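# Hang a necklace behind the tabs in a jewelry box lid

## Task

Drape the necklace over the small tabs on the inner face of the jewelry box lid so that it runs behind one tab or more, with lengths hanging down on both sides of it, and every part of the necklace lies within the box. The box must stay upright. The necklace must stay put on its own once the robot has released it, and the grippers must then be opened and moved away.

## Robot and tools

Robot: two arms, left_arm and right_arm, each with six joints and a two-finger gripper. The names are just labels and do not match the sides of any image.

Frame: every printed position uses one shared scene frame. Its origin sits on the tabletop midway between the arms, +x points forward over the table, +z points up, and left_arm is on the +y side. Gripper positions are in metres and orientations are quaternions written w, x, y, z. The printed hand position can be wrong, more so when the arm is stretched far. Each gripper's fingers point along its own +z axis and close along its own y axis. The reported point lies between the finger pads, roughly 1 cm short of the tips.

Tool execute_actions takes "actions", a list holding at most one item, plus an optional "pictures" flag.
- Empty list: no new command; it returns the current state along with images.
- Motion item: {"rows": [...], "steps": n}, where n is 11 to 15 (15 when omitted). Each control step lasts 1/30 s. Every row is used for one step, and the final row is repeated to fill any steps left over.
- Wait item: {"steps": n} with n up to 300 and no rows; it comes back when n steps have gone by since the previous result, and time spent replying counts toward that.
Images arrive only when the list is empty or "pictures" is true. A refused call does nothing to the robot.

Row layout: one flat list of 14 numbers covering both arms, even when only one moves. First left_arm: waist, shoulder, elbow, wrist pitch, wrist yaw, wrist roll, opening. Then the same seven for right_arm. The six joint values are absolute target angles in radians, in the same form the Joint positions line uses; they are targets, not offsets. Nominal ranges per arm: waist -2.618 to 3.054, shoulder 0.000 to 3.142, elbow 0.000 to 3.142, wrist pitch -1.571 to 1.571, wrist yaw -1.571 to 1.571, wrist roll -2.094 to 2.094. The true end of a joint may differ from the listed one by up to 0.036 rad either way. A call is refused if a target goes beyond a listed end by more than 0.036 rad and is also further out than that joint's last reported angle. Targets past the real end get clipped there, and the result then says "joint sent to its limit", possibly about an earlier action. If that line is missing, it does not prove the joint has more room.

Opening is a unitless value from -1 (closed) to +1 (fully open, 0.094 m between pads). Between those extremes, the fingers move until grip_measured equals the value you sent. To hold something, command a value below grip_measured: about 0.03 below gives a firm hold, a smaller gap gives a lighter one. Each gripper's reading can carry a fixed error of up to about 1 mm. Each pad can push with roughly 50 to 62 N at most, sometimes less, and less on parts under about 2 mm thick. A brief spike is possible at first contact, so approach thin chains gently.

Motion limits: the controller lets each joint's target run ahead of its measured angle by only a set amount per step: waist 0.202, shoulder 0.258, elbow 0.238, wrist pitch 0.573, wrist yaw and roll 0.522 rad. If the targets would move the gripper more than 70 mm from where it is now, they are all pulled back toward the measured angles. Large moves therefore need several calls. Between calls the arms keep heading toward the last row sent. They stop once everything has nearly stopped moving or a step is HELD. After that, only a new action moves them further, though fingers still finish opening or closing.

Timing: the simulation keeps running while you think and write. Each result is taken 11 steps before its action ends, and those 11 steps run during your reply.

Result lines: the state line gives `left_arm: …` | `right_arm: …` with position and quaternion. Joint positions and Joint velocities show one block per arm: six joints in rad and rad/s, then the pad gap in m and m/s. grip_measured is the measured opening on the command scale. "joint command not followed" means the clearance check changed or blocked some joint targets; the rest of the row still applied. HELD marks steps on which your row was not fully sent. Joint torques follow the joint order without the gripper. They include gravity load, carry per-arm offsets and scale, and are noisy, so treat them only as rough hints of contact. MOTOR HOT appears from 75 °C. At 90 °C that arm halts for 10 s. At 100 °C the arm goes limp and drops whatever it holds. These stops are reported as OVER-TEMPERATURE FAULT lines. Don't hold loads longer than you need to.

Tool zoom_image: {"camera": name, "region": [x0, y0, x1, y1]}, in pixels of that camera's latest full image, with the origin at the top-left and at most 504x504. Cameras, all 504x504: cam_head_left, cam_head_right, cam_high, cam_left_wrist, cam_right_wrist (both wrist cameras are fisheye).

Tool finished_scene: {"scene": n} with the current scene's number. If you are resuming after a summary, first send an empty execute_actions call to learn the scene and its task. Replying without any tool call ends everything.

Avoid: pushing anything off the table, tipping the box, letting the arms collide or press hard on each other, dropping or yanking the necklace, slamming into things, and pushing hard. Brief outside tugs on a held part or nudges to loose items can happen, so check the necklace again before you finish. Release it, open the grippers, move clear, and check it is still in place.

Each tool is called as name([rows], argument=value, ...), one row to a line, values as JSON.

## Session

execute_actions(actions=[])

Scene clock: 0.00 s of 4800.00 s.
left_arm: end_effector_position=(+0.3435, +0.5138, +0.2095) grip_measured=+1.000 end_effector_quat_wxyz=(+0.362, +0.566, +0.692, +0.262) | right_arm: end_effector_position=(+0.4152, +0.1258, +0.2866) grip_measured=+1.000 end_effector_quat_wxyz=(+0.697, +0.292, +0.605, +0.252)
Joint positions: left_arm=[ 0.851  1.797  1.542 -0.658  0.712  2.016  0.094] | right_arm=[1.024 2.365 1.919 0.69  1.15  0.574 0.094]
Joint velocities: left_arm=[-0.007  0.002 -0.002  0.066  0.022 -0.007  0.   ] | right_arm=[-0.007 -0.007 -0.022  0.007 -0.11   0.051  0.   ]
Joint torques (N m, as the arm reports them, + toward a larger angle): no reading
Motor temperatures (°C, as the motors report them): left_arm=[23 23 23 26 20 23] | right_arm=[24 23 22 24 23 23]

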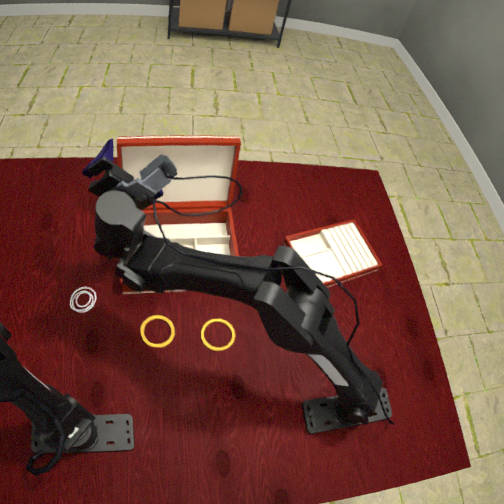

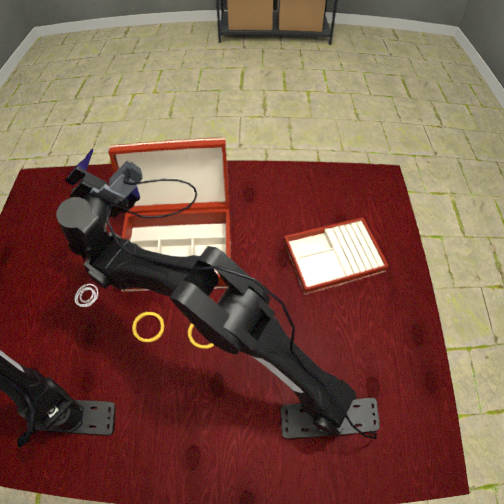

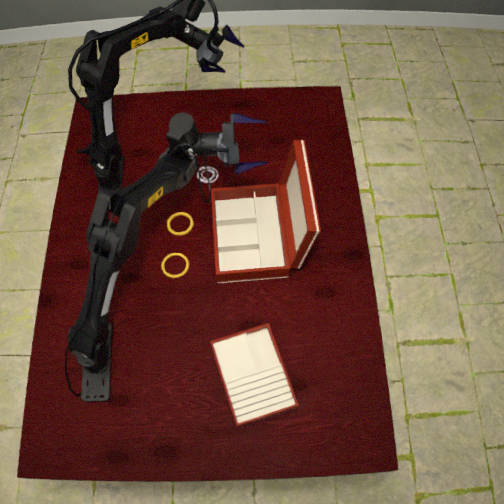

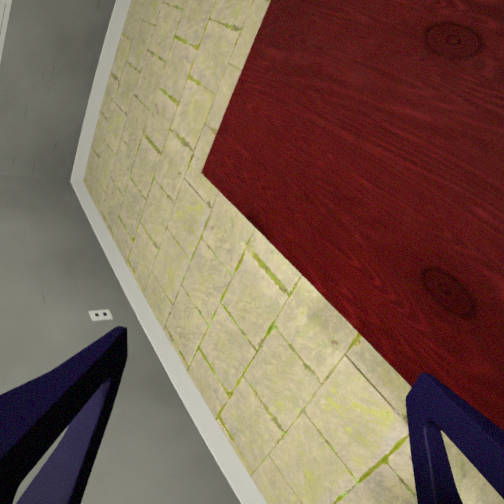

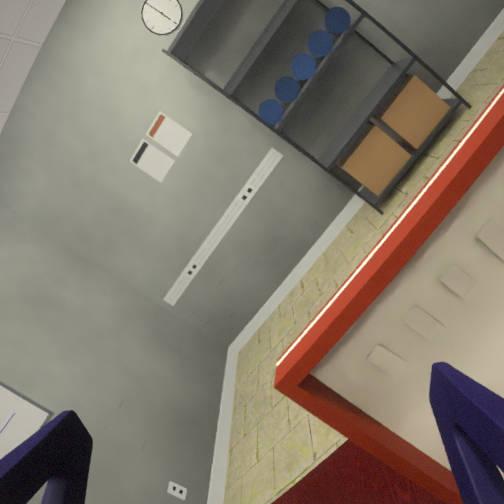

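execute_actions([
  {"rows":[[0.851,1.4,1.542,-0.658,0.4,1.0,1,1.024,1.6,1.919,0.3,0.8,0.3,1]],"steps":15},
])

execute_actions([
  {"rows":[[1.0,0.6,0.8,-0.3,0,0,1,0.6,0.8,1.2,0,0,0,1]],"steps":15},
])

execute_actions([
  {"rows":[[1.0,0.3,0.5,-0.3,0,0,1,-0.4,0.2,0.4,0,0,0,1]],"steps":15},
])

execute_actions([
  {"steps":45},
], pictures=true)

Scene clock: 1.27 s of 4800.00 s.
left_arm: end_effector_position=(+0.3234, +0.5206, +0.2415) grip_measured=+1.000 end_effector_quat_wxyz=(+0.337, +0.472, +0.765, +0.280) | right_arm: end_effector_position=(+0.4092, +0.1374, +0.3141) grip_measured=+1.000 end_effector_quat_wxyz=(+0.697, +0.188, +0.652, +0.230)
Joint positions: left_arm=[ 0.85   1.677  1.522 -0.666  0.568  1.771  0.094] | right_arm=[1.024 2.264 1.898 0.514 1.016 0.474 0.094]
Joint velocities: left_arm=[ 0.007 -1.267 -0.007  0.11  -0.74  -1.766  0.   ] | right_arm=[-0.012 -0.974 -0.012 -0.872 -0.74  -0.505  0.   ]
Joint torques (N m, as the arm reports them, + toward a larger angle): left_arm=[  0.05 -11.14  10.01   1.67   0.48  -0.13] | right_arm=[  0.15 -18.66   6.94   2.1   -0.05  -0.11]
Motor temperatures (°C, as the motors report them): left_arm=[23 24 24 27 20 23] | right_arm=[24 24 22 24 23 23]
Steps of this call (steps 1 to 34: nothing new was sent; steps 35 to 38: the first 4 steps of this action). Readings (joint positions):
35: left_arm=[0.851 1.782 1.538 -0.657 0.679 1.964] | right_arm=[1.024 2.348 1.914 0.652 1.120 0.550]
36: left_arm=[0.850 1.755 1.527 -0.660 0.634 1.897] | right_arm=[1.024 2.324 1.903 0.592 1.077 0.518]
38: the state above

Scene clock: 1.77 s of 4800.00 s.
left_arm: end_effector_position=(+0.2172, +0.5336, +0.3695) grip_measured=+1.000 end_effector_quat_wxyz=(+0.429, +0.000, +0.815, +0.389) | right_arm: end_effector_position=(+0.3384, -0.0200, +0.5440) grip_measured=+1.000 end_effector_quat_wxyz=(+0.754, -0.018, +0.599, +0.270)
Joint positions: left_arm=[ 0.944  1.204  1.316 -0.459  0.237  0.822  0.094] | right_arm=[0.828 1.495 1.618 0.2   0.467 0.164 0.094]
Joint velocities: left_arm=[ 0.926 -1.985 -2.308  1.223 -1.619 -2.718  0.   ] | right_arm=[-2.264 -2.532 -2.371 -1.15  -2.821 -0.989  0.   ]
Joint torques (N m, as the arm reports them, + toward a larger angle): left_arm=[-0.45 -7.49  8.36  1.71  0.34 -0.09] | right_arm=[ 0.95 -7.84  5.04  1.72  0.09 -0.1 ]
Motor temperatures (°C, as the motors report them): left_arm=[23 24 24 27 20 23] | right_arm=[24 25 23 24 23 23]
Steps of this call (steps 1 to 11: the last 11 steps of your previous action; steps 12 to 15: the first 4 steps of this action). Readings (joint positions):
12: left_arm=[0.857 1.357 1.520 -0.585 0.393 1.054] | right_arm=[1.003 1.768 1.859 0.358 0.789 0.317]
13: left_arm=[0.878 1.319 1.458 -0.534 0.343 0.986] | right_arm=[0.965 1.675 1.779 0.294 0.673 0.254]
15: the state above

Scene clock: 2.27 s of 4800.00 s.
left_arm: end_effector_position=(+0.0915, +0.4391, +0.3189) grip_measured=+1.000 end_effector_quat_wxyz=(+0.599, -0.339, +0.631, +0.357) | right_arm: end_effector_position=(+0.1726, -0.2387, +0.5267) grip_measured=+1.000 end_effector_quat_wxyz=(+0.844, -0.085, +0.503, +0.168)
Joint positions: left_arm=[ 1.001  0.346  0.591 -0.272  0.016  0.044  0.094] | right_arm=[0.356 0.512 0.956 0.056 0.024 0.016 0.094]
Joint velocities: left_arm=[ 0.002 -1.502 -1.516 -0.374 -0.081 -0.256  0.   ] | right_arm=[-2.015 -2.444 -2.269 -0.198 -0.051 -0.022  0.   ]
Joint torques (N m, as the arm reports them, + toward a larger angle): left_arm=[-0.04  5.96  8.65  2.31 -0.07 -0.09] | right_arm=[-0.07  1.87  4.37  1.45 -0.18 -0.01]
Motor temperatures (°C, as the motors report them): left_arm=[23 24 24 27 20 23] | right_arm=[24 25 23 24 23 23]
Steps of this call (steps 1 to 11: the last 11 steps of your previous action; steps 12 to 15: the first 4 steps of this action). Readings (joint positions):
12: left_arm=[1.001 0.567 0.792 -0.288 0.022 0.078] | right_arm=[0.560 0.745 1.183 0.070 0.036 0.021]
13: left_arm=[1.001 0.495 0.724 -0.265 0.020 0.064] | right_arm=[0.493 0.676 1.113 0.073 0.028 0.019]
15: the state above

Scene clock: 3.77 s of 4800.00 s.
left_arm: end_effector_position=(+0.0908, +0.4399, +0.2786) grip_measured=+1.000 end_effector_quat_wxyz=(+0.580, -0.366, +0.647, +0.333) | right_arm: end_effector_position=(+0.2039, -0.3962, +0.3206) grip_measured=+1.000 end_effector_quat_wxyz=(+0.757, +0.120, +0.628, -0.136)
Joint positions: left_arm=[ 1.001  0.304  0.502 -0.303  0.01   0.007  0.094] | right_arm=[-0.393  0.201  0.384  0.002  0.008  0.009  0.094]
Joint velocities: left_arm=[ 0.007  0.002 -0.007 -0.037 -0.007 -0.022  0.   ] | right_arm=[ 0.012 -0.007 -0.012  0.095  0.007 -0.066  0.   ]
Joint torques (N m, as the arm reports them, + toward a larger angle): left_arm=[-0.03  1.98  8.48  2.23 -0.09 -0.1 ] | right_arm=[-0.55  2.88  7.1   2.21 -0.1  -0.09]
Motor temperatures (°C, as the motors report them): left_arm=[23 24 25 27 20 23] | right_arm=[24 25 23 24 23 23]
Kept back: nothing.
Steps of this call (steps 1 to 11: the last 11 steps of your previous action; steps 12 to 45: the robot went on to your last target). Readings (joint positions):
1: left_arm=[1.001 0.312 0.551 -0.282 0.015 0.036] | right_arm=[0.287 0.426 0.879 0.050 0.023 0.014]
2: left_arm=[1.001 0.304 0.527 -0.291 0.013 0.031] | right_arm=[0.217 0.340 0.801 0.047 0.021 0.014]
4: left_arm=[1.001 0.304 0.505 -0.305 0.012 0.022] | right_arm=[0.092 0.221 0.673 0.049 0.020 0.012]
8: left_arm=[1.001 0.304 0.502 -0.303 0.011 0.014] | right_arm=[-0.120 0.196 0.486 0.046 0.008 0.011]
45: the state above
All arms were judged still, so your last target was given up. Only a new action makes them travel on or press farther. Fingers that are still opening or closing keep moving.

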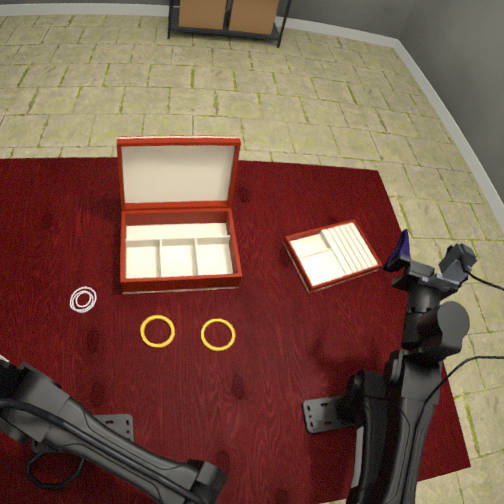

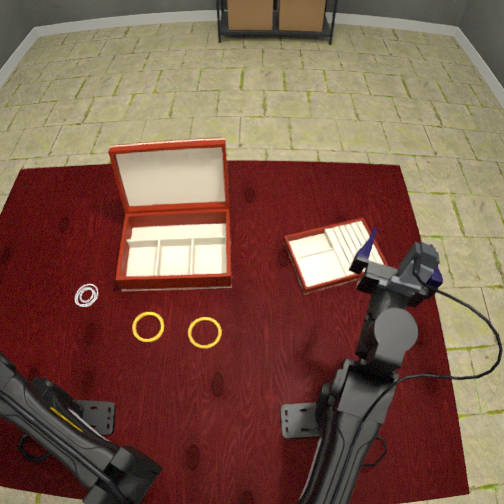

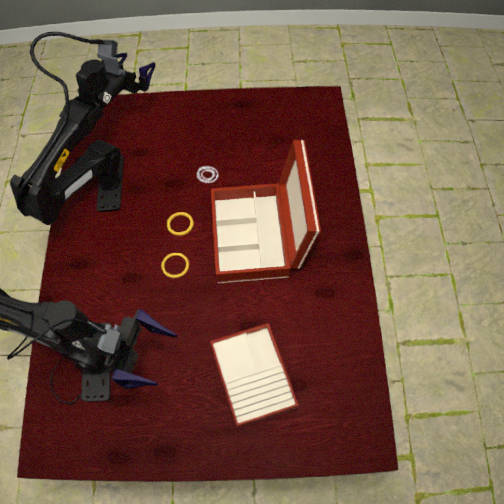

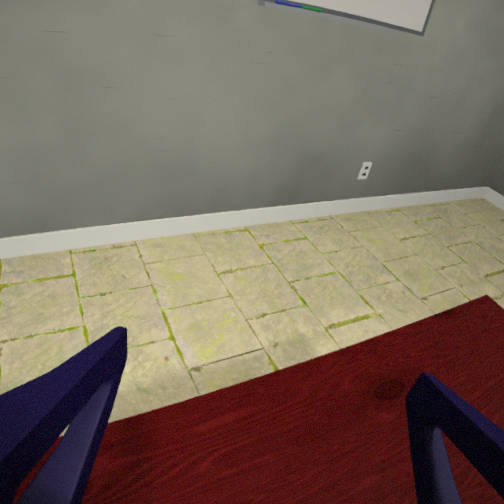

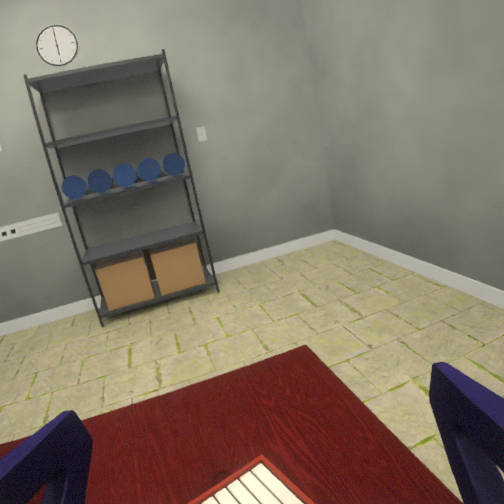

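zoom_image(camera="cam_head_left", region=[50,120,260,330])

zoom_image(camera="cam_high", region=[160,120,340,300])

Region (50, 120, 260, 330) of cam_head_left's 504x504 image, scaled by 2.400, with more detail than that image has.

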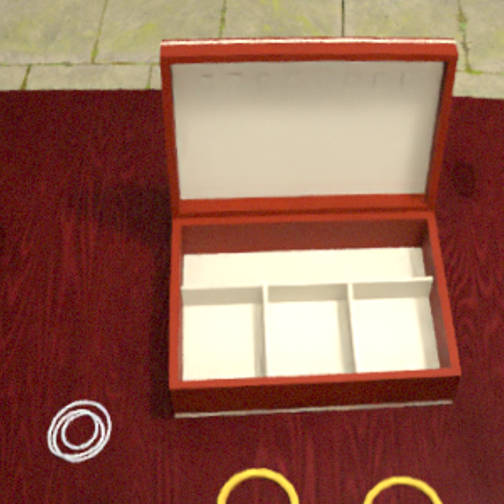

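Region (160, 120, 340, 300) of cam_high's 504x504 image, scaled by 2.800, with more detail than that image has.

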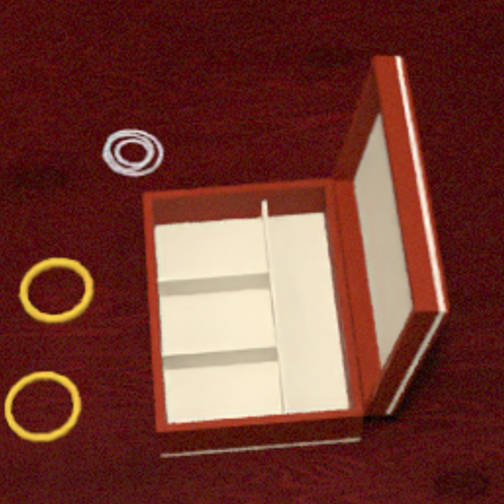

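execute_actions([
  {"rows":[[-0.136,0.9,0.9,-0.6,0,0,-0.62,-0.4,0.2,0.4,0,0,0,1]],"steps":15},
])

execute_actions([
  {"rows":[[-0.136,1.53,0.99,-1.03,0,0,-0.62,-0.4,0.2,0.4,0,0,0,1]],"steps":15},
])

execute_actions([
  {"steps":30},
], pictures=true)

Scene clock: 5.17 s of 4800.00 s.
left_arm: end_effector_position=(+0.1536, +0.4251, +0.2857) grip_measured=-0.062 end_effector_quat_wxyz=(+0.534, -0.318, +0.748, +0.232) | right_arm: end_effector_position=(+0.2039, -0.3962, +0.3206) grip_measured=+1.000 end_effector_quat_wxyz=(+0.757, +0.120, +0.628, -0.136)
Joint positions: left_arm=[ 0.759  0.599  0.759 -0.487 -0.008  0.004  0.044] | right_arm=[-0.393  0.201  0.384  0.002  0.008  0.009  0.094]
Joint velocities: left_arm=[-2.083  2.596  2.225 -0.652 -0.037  0.037 -0.422] | right_arm=[ 0.007 -0.002 -0.002 -0.007 -0.007 -0.007  0.   ]
Joint torques (N m, as the arm reports them, + toward a larger angle): left_arm=[-0.06  1.74  9.15  2.03  0.18 -0.08] | right_arm=[-0.48  2.87  7.07  2.24 -0.14 -0.15]
Motor temperatures (°C, as the motors report them): left_arm=[23 24 25 28 20 23] | right_arm=[24 24 24 25 23 23]
Steps of this call (steps 1 to 38: nothing new was sent; steps 39 to 42: the first 4 steps of this action). Readings (joint positions):
39: left_arm=[0.973 0.336 0.535 -0.354 -0.003 0.006] | right_arm=[-0.393 0.201 0.384 0.002 0.008 0.009]
40: left_arm=[0.905 0.415 0.606 -0.422 -0.006 0.005] | right_arm=[-0.393 0.201 0.384 0.002 0.008 0.009]
42: the state above

Scene clock: 5.67 s of 4800.00 s.
left_arm: end_effector_position=(+0.2807, +0.2022, +0.1879) grip_measured=-0.618 end_effector_quat_wxyz=(+0.330, +0.043, +0.943, -0.018) | right_arm: end_effector_position=(+0.2039, -0.3962, +0.3206) grip_measured=+1.000 end_effector_quat_wxyz=(+0.757, +0.120, +0.628, -0.136)
Joint positions: left_arm=[-0.129  1.132  0.99  -0.755  0.01   0.004  0.018] | right_arm=[-0.393  0.201  0.384  0.002  0.008  0.009  0.094]
Joint velocities: left_arm=[-0.027  2.02   0.222 -0.945  0.007  0.066  0.001] | right_arm=[-0.007 -0.002  0.002 -0.037 -0.022 -0.051  0.   ]
Joint torques (N m, as the arm reports them, + toward a larger angle): left_arm=[-0.24 -0.78  7.54  0.83 -0.06 -0.07] | right_arm=[-0.63  2.79  7.1   2.2  -0.14 -0.11]
Motor temperatures (°C, as the motors report them): left_arm=[23 24 25 28 20 23] | right_arm=[24 24 24 25 23 23]
Steps of this call (steps 1 to 11: the last 11 steps of your previous action; steps 12 to 15: the first 4 steps of this action). Readings (joint positions):
12: left_arm=[-0.083 0.943 0.916 -0.610 0.005 0.004] | right_arm=[-0.393 0.201 0.384 0.002 0.008 0.009]
13: left_arm=[-0.113 0.995 0.952 -0.677 0.009 0.004] | right_arm=[-0.393 0.201 0.384 0.002 0.008 0.009]
15: the state above

Scene clock: 6.67 s of 4800.00 s.
left_arm: end_effector_position=(+0.2149, +0.2077, +0.0521) grip_measured=-0.618 end_effector_quat_wxyz=(-0.010, +0.044, +0.999, -0.004) | right_arm: end_effector_position=(+0.2039, -0.3962, +0.3206) grip_measured=+1.000 end_effector_quat_wxyz=(+0.757, +0.120, +0.628, -0.136)
Joint positions: left_arm=[-0.129  1.55   0.978 -1.018  0.01   0.004  0.018] | right_arm=[-0.393  0.201  0.384  0.002  0.008  0.009  0.094]
Joint velocities: left_arm=[ 0.007 -0.007  0.012  0.007 -0.022 -0.007  0.   ] | right_arm=[ 0.012 -0.012  0.012  0.051  0.037  0.037  0.   ]
Joint torques (N m, as the arm reports them, + toward a larger angle): left_arm=[-0.45 -6.53  8.29  0.35 -0.07 -0.08] | right_arm=[-0.56  2.78  7.06  2.18 -0.09 -0.08]
Motor temperatures (°C, as the motors report them): left_arm=[23 25 26 28 20 23] | right_arm=[24 24 24 25 23 23]
Kept back: nothing.
Steps of this call (steps 1 to 11: the last 11 steps of your previous action; steps 12 to 30: the robot went on to your last target). Readings (joint positions):
1: left_arm=[-0.129 1.204 0.992 -0.784 0.010 0.004] | right_arm=[-0.393 0.201 0.384 0.002 0.008 0.009]
2: left_arm=[-0.129 1.280 0.992 -0.815 0.010 0.004] | right_arm=[-0.393 0.201 0.384 0.002 0.008 0.009]
4: left_arm=[-0.129 1.438 0.992 -0.872 0.010 0.004] | right_arm=[-0.393 0.201 0.384 0.002 0.008 0.009]
8: left_arm=[-0.129 1.566 0.978 -0.964 0.010 0.004] | right_arm=[-0.393 0.201 0.384 0.002 0.008 0.009]
30: the state above
All arms were judged still, so your last target was given up. Only a new action makes them travel on or press farther. Fingers that are still opening or closing keep moving.

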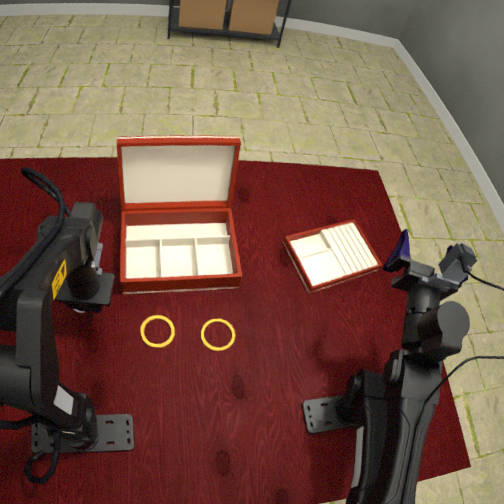

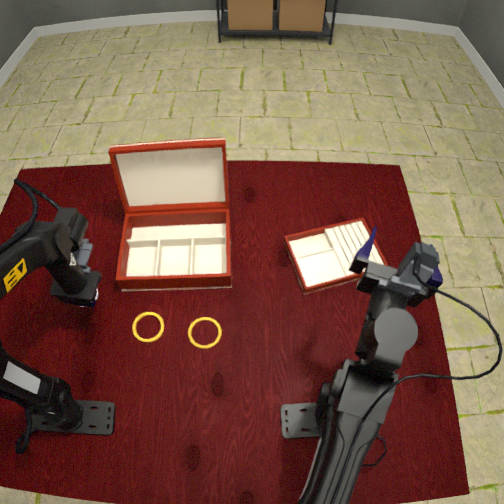

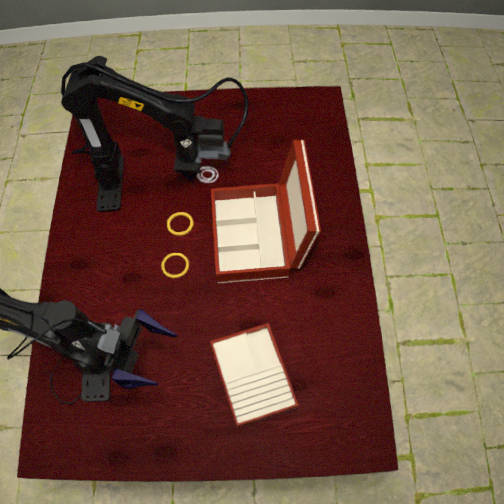

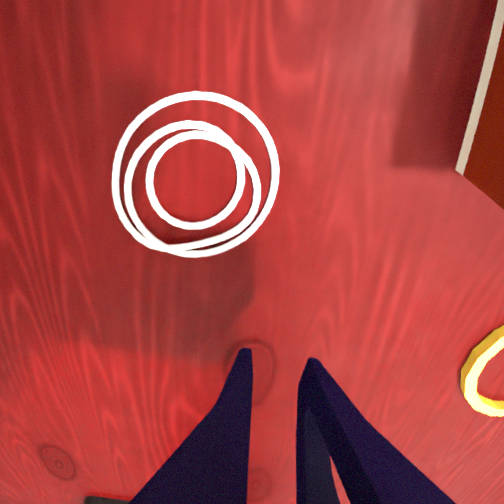

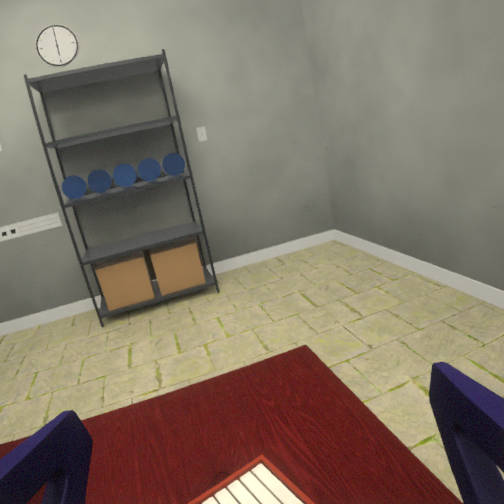

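execute_actions([
  {"rows":[[-0.13,1.715,1.2,-1.05,0,0,-0.7,-0.4,0.2,0.4,0,0,0,1]],"steps":15},
])

execute_actions([
  {"steps":25},
], pictures=true)

Scene clock: 8.13 s of 4800.00 s.
left_arm: end_effector_position=(+0.2542, +0.2044, +0.0590) grip_measured=-0.698 end_effector_quat_wxyz=(-0.009, +0.044, +0.999, -0.004) | right_arm: end_effector_position=(+0.2039, -0.3962, +0.3206) grip_measured=+1.000 end_effector_quat_wxyz=(+0.757, +0.120, +0.628, -0.136)
Joint positions: left_arm=[-0.129  1.687  1.151 -1.053  0.01   0.004  0.014] | right_arm=[-0.393  0.201  0.384  0.002  0.008  0.009  0.094]
Joint velocities: left_arm=[-0.007  0.686  0.828  0.549  0.022  0.037 -0.   ] | right_arm=[ 0.002  0.002 -0.012  0.007  0.037 -0.11   0.   ]
Joint torques (N m, as the arm reports them, + toward a larger angle): left_arm=[-0.03 -7.35  6.99 -0.29 -0.06 -0.08] | right_arm=[-0.71  2.81  6.93  2.23 -0.14 -0.09]
Motor temperatures (°C, as the motors report them): left_arm=[23 25 26 28 20 23] | right_arm=[24 24 24 25 23 23]
Steps of this call (steps 1 to 40: nothing new was sent; steps 41 to 44: the first 4 steps of this action). Readings (joint positions):
41: left_arm=[-0.129 1.570 1.005 -1.046 0.010 0.004] | right_arm=[-0.393 0.201 0.384 0.002 0.008 0.009]
42: left_arm=[-0.129 1.615 1.062 -1.076 0.010 0.004] | right_arm=[-0.393 0.201 0.384 0.002 0.008 0.009]
44: the state above

Scene clock: 8.97 s of 4800.00 s.
left_arm: end_effector_position=(+0.2659, +0.2034, +0.0601) grip_measured=-0.698 end_effector_quat_wxyz=(+0.002, +0.044, +0.999, -0.005) | right_arm: end_effector_position=(+0.2039, -0.3962, +0.3207) grip_measured=+1.000 end_effector_quat_wxyz=(+0.757, +0.120, +0.628, -0.136)
Joint positions: left_arm=[-0.129  1.708  1.181 -1.038  0.01   0.004  0.014] | right_arm=[-0.393  0.201  0.384  0.002  0.008  0.009  0.094]
Joint velocities: left_arm=[ 0.007  0.007  0.007 -0.022 -0.007 -0.037  0.001] | right_arm=[-0.002 -0.002  0.002 -0.022  0.095  0.051  0.   ]
Joint torques (N m, as the arm reports them, + toward a larger angle): left_arm=[-0.01 -6.18  9.07  0.38 -0.08 -0.07] | right_arm=[-0.57  2.81  6.96  2.19 -0.07 -0.15]
Motor temperatures (°C, as the motors report them): left_arm=[23 25 26 28 20 23] | right_arm=[24 24 25 25 23 23]
Kept back: nothing.
Steps of this call (steps 1 to 11: the last 11 steps of your previous action; steps 12 to 25: the robot went on to your last target). Readings (joint positions):
1: left_arm=[-0.129 1.703 1.171 -1.037 0.010 0.004] | right_arm=[-0.393 0.201 0.384 0.002 0.008 0.009]
2: left_arm=[-0.129 1.708 1.179 -1.029 0.010 0.004] | right_arm=[-0.393 0.201 0.384 0.002 0.008 0.009]
4: left_arm=[-0.129 1.708 1.181 -1.031 0.010 0.004] | right_arm=[-0.393 0.201 0.384 0.002 0.008 0.009]
8: left_arm=[-0.129 1.708 1.181 -1.036 0.010 0.004] | right_arm=[-0.393 0.201 0.384 0.002 0.008 0.009]
25: the state above

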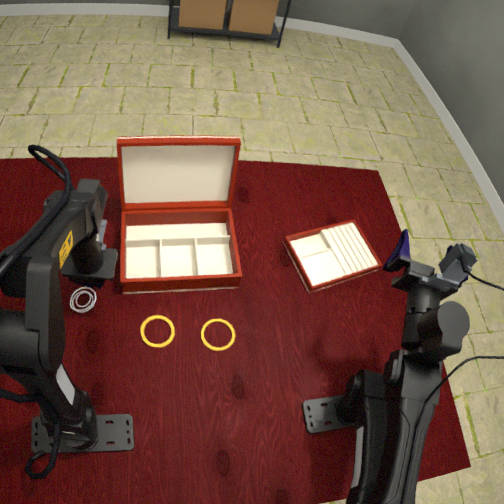

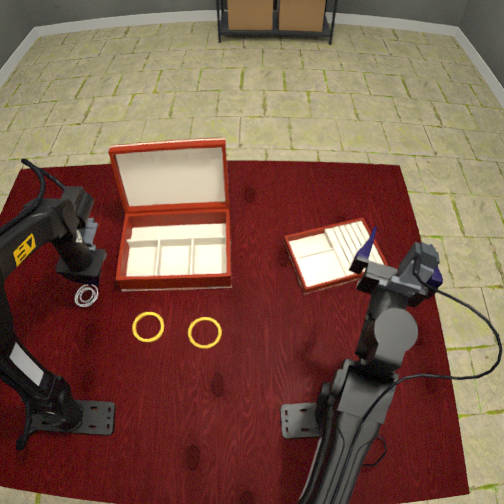

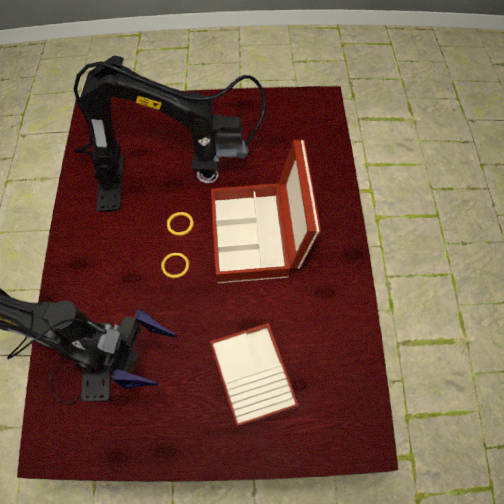

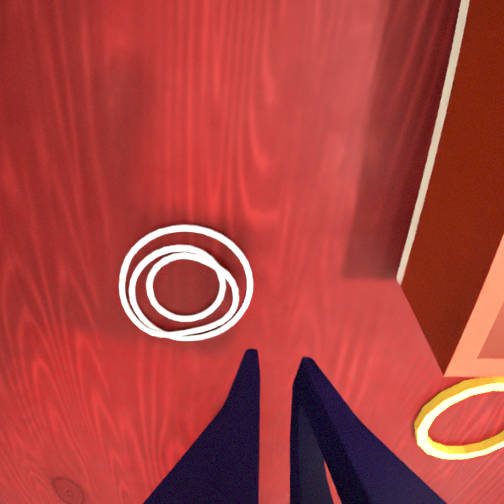

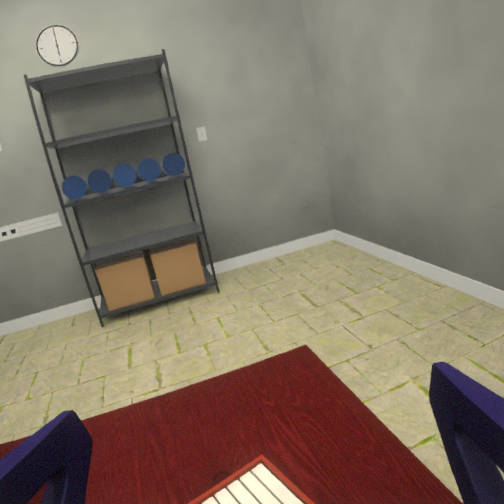

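execute_actions([
  {"rows":[[-0.09,1.805,1.18,-0.94,0,0,-0.7,-0.4,0.2,0.4,0,0,0,1]],"steps":15},
])

execute_actions([
  {"steps":25},
], pictures=true)

Scene clock: 9.63 s of 4800.00 s.
left_arm: end_effector_position=(+0.2739, +0.2095, +0.0425) grip_measured=-0.698 end_effector_quat_wxyz=(-0.005, +0.033, +0.999, -0.005) | right_arm: end_effector_position=(+0.2039, -0.3962, +0.3207) grip_measured=+1.000 end_effector_quat_wxyz=(+0.757, +0.119, +0.628, -0.136)
Joint positions: left_arm=[-0.107  1.771  1.181 -0.991  0.01   0.004  0.014] | right_arm=[-0.393  0.201  0.384  0.002  0.008  0.008  0.094]
Joint velocities: left_arm=[0.188 0.584 0.007 0.256 0.037 0.051 0.001] | right_arm=[ 0.002 -0.002 -0.012  0.037 -0.051  0.007  0.   ]
Joint torques (N m, as the arm reports them, + toward a larger angle): left_arm=[ 0.45 -7.17  7.19  0.53 -0.07 -0.07] | right_arm=[-0.55  2.82  6.89  2.2  -0.1  -0.12]
Motor temperatures (°C, as the motors report them): left_arm=[23 25 26 27 20 23] | right_arm=[24 24 25 26 23 23]
Steps of this call (steps 1 to 15: the robot went on to your last target; step 16: nothing new was sent; steps 17 to 20: the first 4 steps of this action). Readings (joint positions):
17: left_arm=[-0.127 1.716 1.181 -1.034 0.010 0.004] | right_arm=[-0.393 0.201 0.384 0.002 0.008 0.008]
18: left_arm=[-0.121 1.730 1.181 -1.018 0.010 0.004] | right_arm=[-0.393 0.201 0.384 0.002 0.008 0.008]
20: the state above

Scene clock: 10.47 s of 4800.00 s.
left_arm: end_effector_position=(+0.2802, +0.2125, +0.0321) grip_measured=-0.698 end_effector_quat_wxyz=(-0.005, +0.028, +1.000, -0.004) | right_arm: end_effector_position=(+0.2039, -0.3962, +0.3207) grip_measured=+1.000 end_effector_quat_wxyz=(+0.757, +0.119, +0.628, -0.136)
Joint positions: left_arm=[-0.097  1.806  1.181 -0.955  0.009  0.004  0.014] | right_arm=[-0.393  0.201  0.384  0.002  0.008  0.008  0.094]
Joint velocities: left_arm=[-0.007 -0.002 -0.017 -0.022  0.037 -0.066  0.   ] | right_arm=[-0.007 -0.012 -0.007 -0.066  0.081 -0.051  0.   ]
Joint torques (N m, as the arm reports them, + toward a larger angle): left_arm=[ 0.52 -7.37  7.13  0.6  -0.08 -0.07] | right_arm=[-0.51  2.82  7.17  2.25 -0.07 -0.12]
Motor temperatures (°C, as the motors report them): left_arm=[23 25 26 27 20 23] | right_arm=[24 24 25 26 23 23]
Kept back: nothing.
Steps of this call (steps 1 to 11: the last 11 steps of your previous action; steps 12 to 25: the robot went on to your last target). Readings (joint positions):
1: left_arm=[-0.102 1.788 1.181 -0.982 0.009 0.004] | right_arm=[-0.393 0.201 0.384 0.002 0.008 0.008]
2: left_arm=[-0.098 1.799 1.181 -0.976 0.009 0.004] | right_arm=[-0.393 0.201 0.384 0.002 0.008 0.008]
4: left_arm=[-0.097 1.806 1.181 -0.969 0.009 0.004] | right_arm=[-0.393 0.201 0.384 0.002 0.008 0.008]
8: left_arm=[-0.097 1.806 1.181 -0.960 0.009 0.004] | right_arm=[-0.393 0.201 0.384 0.002 0.008 0.008]
25: the state above

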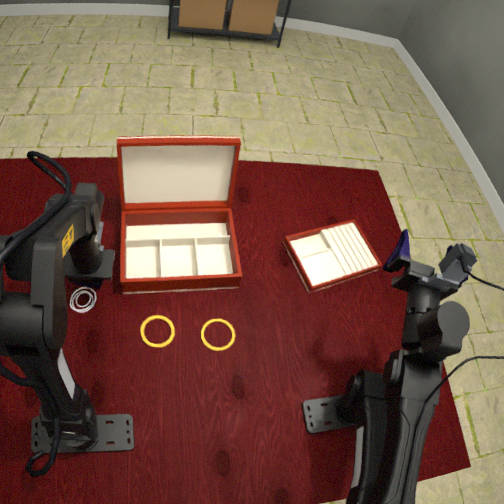

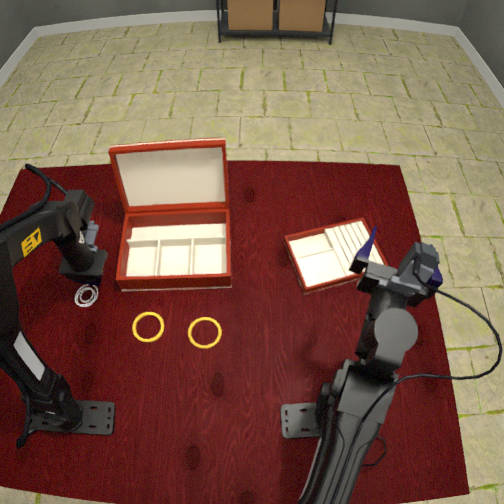

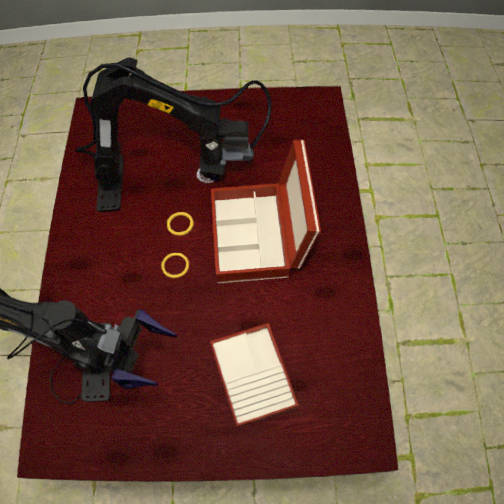

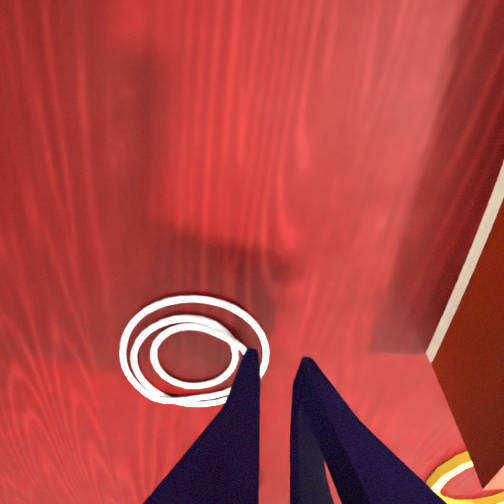

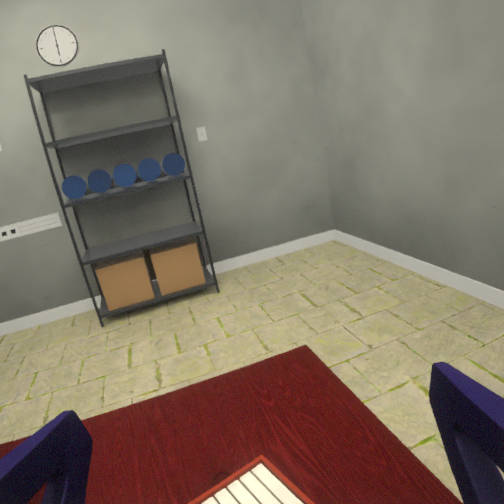

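execute_actions([
  {"rows":[[-0.097,1.845,1.115,-0.86,0,0,-0.7,-0.4,0.2,0.4,0,0,0,1]],"steps":15},
])

execute_actions([
  {"steps":20},
], pictures=true)

Scene clock: 11.43 s of 4800.00 s.
left_arm: end_effector_position=(+0.2796, +0.2125, +0.0203) grip_measured=-0.698 end_effector_quat_wxyz=(-0.004, +0.028, +1.000, -0.004) | right_arm: end_effector_position=(+0.2039, -0.3962, +0.3207) grip_measured=+1.000 end_effector_quat_wxyz=(+0.757, +0.119, +0.628, -0.136)
Joint positions: left_arm=[-0.097  1.82   1.147 -0.905  0.009  0.004  0.014] | right_arm=[-0.393  0.201  0.384  0.002  0.008  0.008  0.094]
Joint velocities: left_arm=[-0.007  0.217 -0.242  0.168  0.037 -0.051  0.   ] | right_arm=[-0.002  0.002 -0.002 -0.007  0.037 -0.022  0.   ]
Joint torques (N m, as the arm reports them, + toward a larger angle): left_arm=[ 0.   -6.43  5.5   0.6  -0.08 -0.07] | right_arm=[-0.53  2.65  7.06  2.21 -0.13 -0.11]
Motor temperatures (°C, as the motors report them): left_arm=[23 26 27 27 20 23] | right_arm=[24 24 25 26 23 23]
Steps of this call (steps 1 to 15: the robot went on to your last target; steps 16 to 25: nothing new was sent; steps 26 to 29: the first 4 steps of this action). Readings (joint positions):
26: left_arm=[-0.097 1.807 1.174 -0.944 0.009 0.004] | right_arm=[-0.393 0.201 0.384 0.002 0.008 0.008]
27: left_arm=[-0.097 1.808 1.165 -0.926 0.009 0.004] | right_arm=[-0.393 0.201 0.384 0.002 0.008 0.008]
29: the state above

Scene clock: 12.10 s of 4800.00 s.
left_arm: end_effector_position=(+0.2772, +0.2129, +0.0125) grip_measured=-0.699 end_effector_quat_wxyz=(-0.010, +0.028, +1.000, -0.004) | right_arm: end_effector_position=(+0.2039, -0.3962, +0.3207) grip_measured=+1.000 end_effector_quat_wxyz=(+0.757, +0.119, +0.628, -0.136)
Joint positions: left_arm=[-0.097  1.835  1.132 -0.887  0.008  0.004  0.014] | right_arm=[-0.393  0.201  0.384  0.002  0.008  0.008  0.094]
Joint velocities: left_arm=[-0.002  0.007  0.012  0.081  0.022 -0.007 -0.   ] | right_arm=[ 0.017  0.017 -0.002 -0.051 -0.125 -0.007  0.   ]
Joint torques (N m, as the arm reports them, + toward a larger angle): left_arm=[ 0.01 -6.65  5.46  0.71 -0.06 -0.06] | right_arm=[-0.64  2.58  7.19  2.22 -0.11 -0.09]
Motor temperatures (°C, as the motors report them): left_arm=[23 26 26 27 20 23] | right_arm=[24 24 25 26 23 23]
Kept back: nothing.
Steps of this call (steps 1 to 11: the last 11 steps of your previous action; steps 12 to 20: the robot went on to your last target). Readings (joint positions):
1: left_arm=[-0.097 1.826 1.140 -0.900 0.009 0.004] | right_arm=[-0.393 0.201 0.384 0.002 0.008 0.008]
2: left_arm=[-0.097 1.832 1.135 -0.896 0.009 0.004] | right_arm=[-0.393 0.201 0.384 0.002 0.008 0.008]
4: left_arm=[-0.097 1.835 1.132 -0.893 0.008 0.004] | right_arm=[-0.393 0.201 0.384 0.002 0.008 0.008]
8: left_arm=[-0.097 1.835 1.132 -0.888 0.008 0.004] | right_arm=[-0.393 0.201 0.384 0.002 0.008 0.008]
20: the state above

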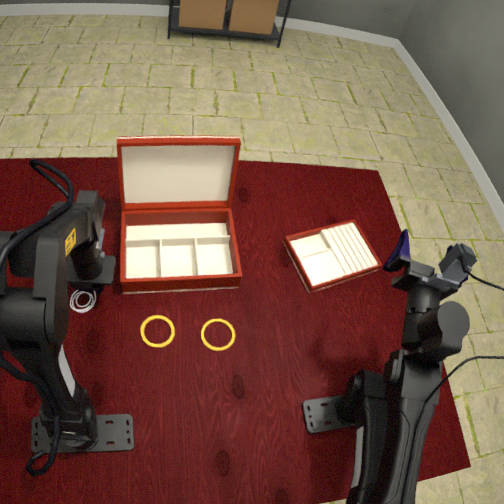

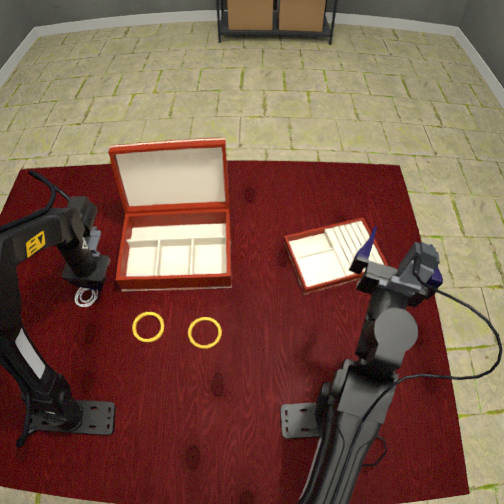

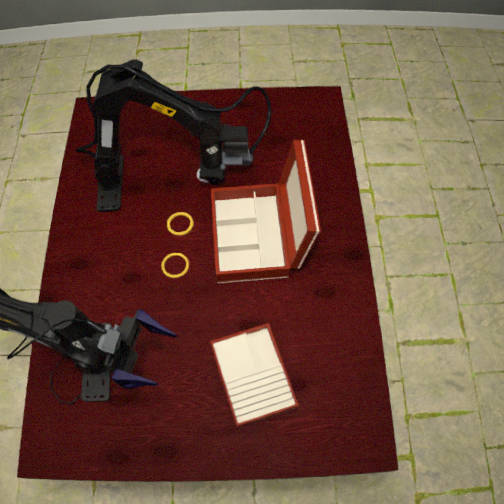

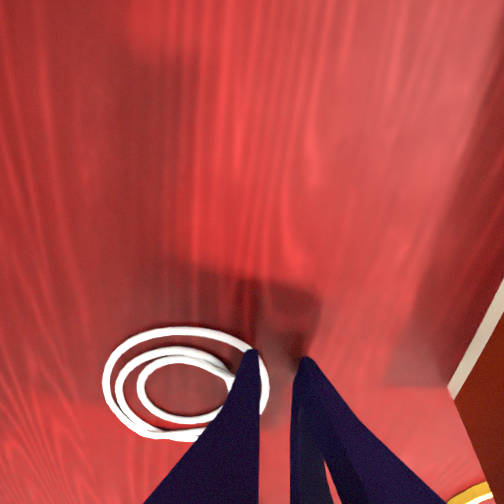

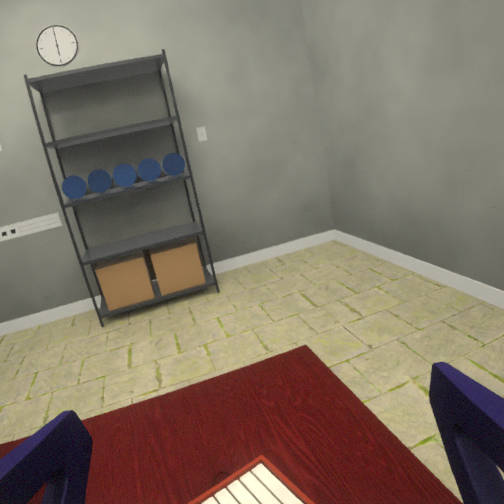

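execute_actions([
  {"rows":[[-0.097,1.79,1.17,-0.9,0,0,-0.7,-0.4,0.2,0.4,0,0,0,1],[-0.097,1.79,1.17,-0.9,0,0,-0.7,-0.4,0.2,0.4,0,0,0,1],[-0.097,1.79,1.17,-0.9,0,0,-0.7,-0.4,0.2,0.4,0,0,0,1],[-0.097,1.79,1.17,-0.9,0,0,-0.7,-0.4,0.2,0.4,0,0,0,1],[-0.097,1.79,1.17,-0.9,0,0,-0.7,-0.4,0.2,0.4,0,0,0,1],[-0.097,1.79,1.17,-0.9,0,0,-0.7,-0.4,0.2,0.4,0,0,0,1],[-0.065,1.76,1.09,-0.87,0,0,-0.7,-0.4,0.2,0.4,0,0,0,1]],"steps":15},
])

execute_actions([
  {"steps":20},
], pictures=true)

Scene clock: 12.90 s of 4800.00 s.
left_arm: end_effector_position=(+0.2789, +0.2128, +0.0184) grip_measured=-0.699 end_effector_quat_wxyz=(-0.001, +0.028, +1.000, -0.004) | right_arm: end_effector_position=(+0.2039, -0.3962, +0.3207) grip_measured=+1.000 end_effector_quat_wxyz=(+0.757, +0.119, +0.628, -0.136)
Joint positions: left_arm=[-0.097  1.816  1.133 -0.89   0.008  0.004  0.014] | right_arm=[-0.393  0.201  0.384  0.002  0.008  0.008  0.094]
Joint velocities: left_arm=[ 0.002 -0.154  0.002 -0.022  0.022 -0.037 -0.   ] | right_arm=[ 0.002  0.002  0.002  0.037  0.007 -0.081  0.   ]
Joint torques (N m, as the arm reports them, + toward a larger angle): left_arm=[ 0.04 -8.45 10.21  0.38 -0.06 -0.08] | right_arm=[-0.69  2.95  6.98  2.22 -0.1  -0.05]
Motor temperatures (°C, as the motors report them): left_arm=[23 26 27 27 20 23] | right_arm=[24 24 25 26 23 23]
Steps of this call (steps 1 to 15: the robot went on to your last target; steps 16 to 20: nothing new was sent; steps 21 to 24: the first 4 steps of this action). Readings (joint positions):
21: left_arm=[-0.097 1.832 1.133 -0.889 0.008 0.004] | right_arm=[-0.393 0.201 0.384 0.002 0.008 0.008]
22: left_arm=[-0.097 1.828 1.133 -0.890 0.008 0.004] | right_arm=[-0.393 0.201 0.384 0.002 0.008 0.008]
24: the state above

Scene clock: 13.57 s of 4800.00 s.
left_arm: end_effector_position=(+0.2770, +0.2203, +0.0241) grip_measured=-0.699 end_effector_quat_wxyz=(+0.010, +0.016, +1.000, -0.004) | right_arm: end_effector_position=(+0.2039, -0.3962, +0.3207) grip_measured=+1.000 end_effector_quat_wxyz=(+0.757, +0.119, +0.628, -0.136)
Joint positions: left_arm=[-0.073  1.779  1.112 -0.883  0.008  0.004  0.014] | right_arm=[-0.393  0.201  0.384  0.002  0.008  0.008  0.094]
Joint velocities: left_arm=[-0.012  0.002 -0.017 -0.037  0.037 -0.022  0.001] | right_arm=[ 0.012 -0.002 -0.027  0.051 -0.037 -0.022  0.   ]
Joint torques (N m, as the arm reports them, + toward a larger angle): left_arm=[ 0.58 -8.41  5.3   0.64 -0.07 -0.07] | right_arm=[-0.64  2.82  6.92  2.21 -0.12 -0.12]
Motor temperatures (°C, as the motors report them): left_arm=[23 26 27 27 20 23] | right_arm=[24 24 26 26 23 23]
Kept back: nothing.
Steps of this call (steps 1 to 11: the last 11 steps of your previous action; steps 12 to 20: the robot went on to your last target). Readings (joint positions):
1: left_arm=[-0.097 1.811 1.133 -0.890 0.008 0.004] | right_arm=[-0.393 0.201 0.384 0.002 0.008 0.008]
2: left_arm=[-0.097 1.808 1.133 -0.890 0.008 0.004] | right_arm=[-0.393 0.201 0.384 0.002 0.008 0.008]
4: left_arm=[-0.091 1.796 1.123 -0.883 0.008 0.004] | right_arm=[-0.393 0.201 0.384 0.002 0.008 0.008]
8: left_arm=[-0.073 1.779 1.112 -0.883 0.008 0.004] | right_arm=[-0.393 0.201 0.384 0.002 0.008 0.008]
20: the state above

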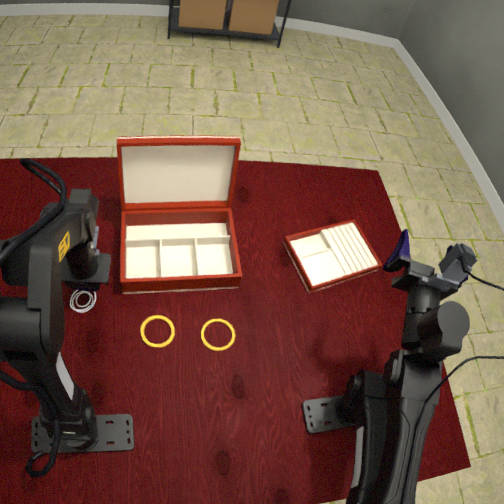

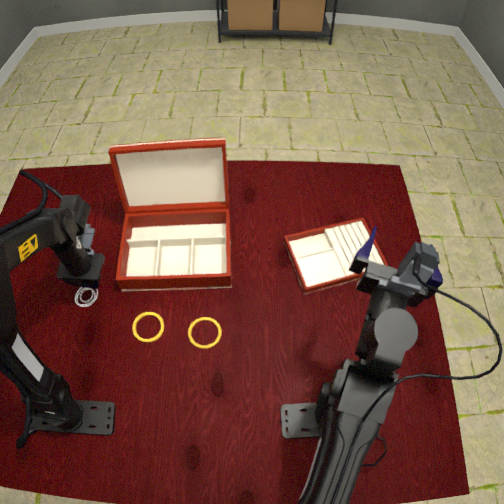

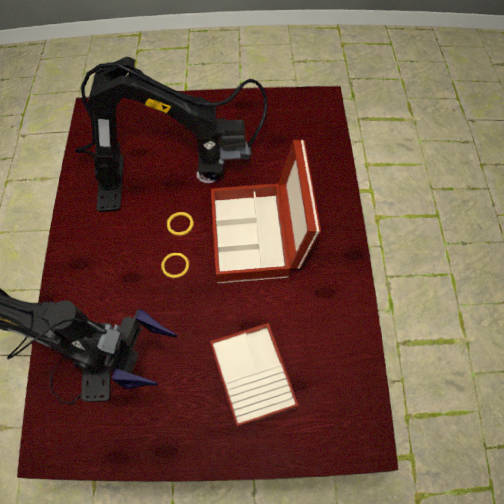

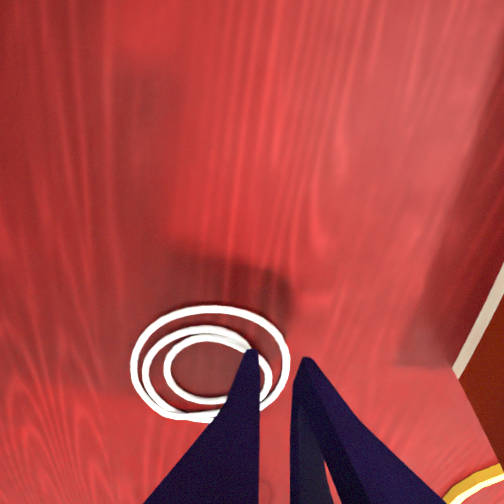

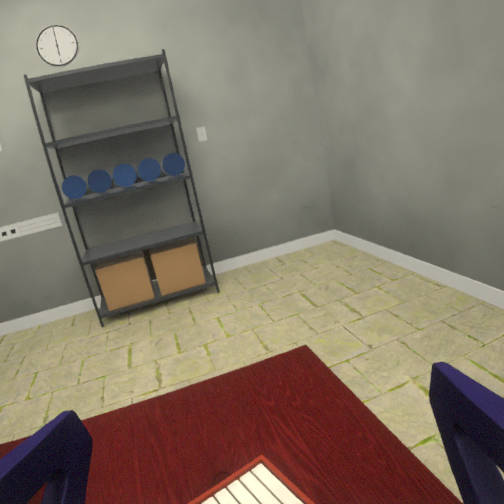

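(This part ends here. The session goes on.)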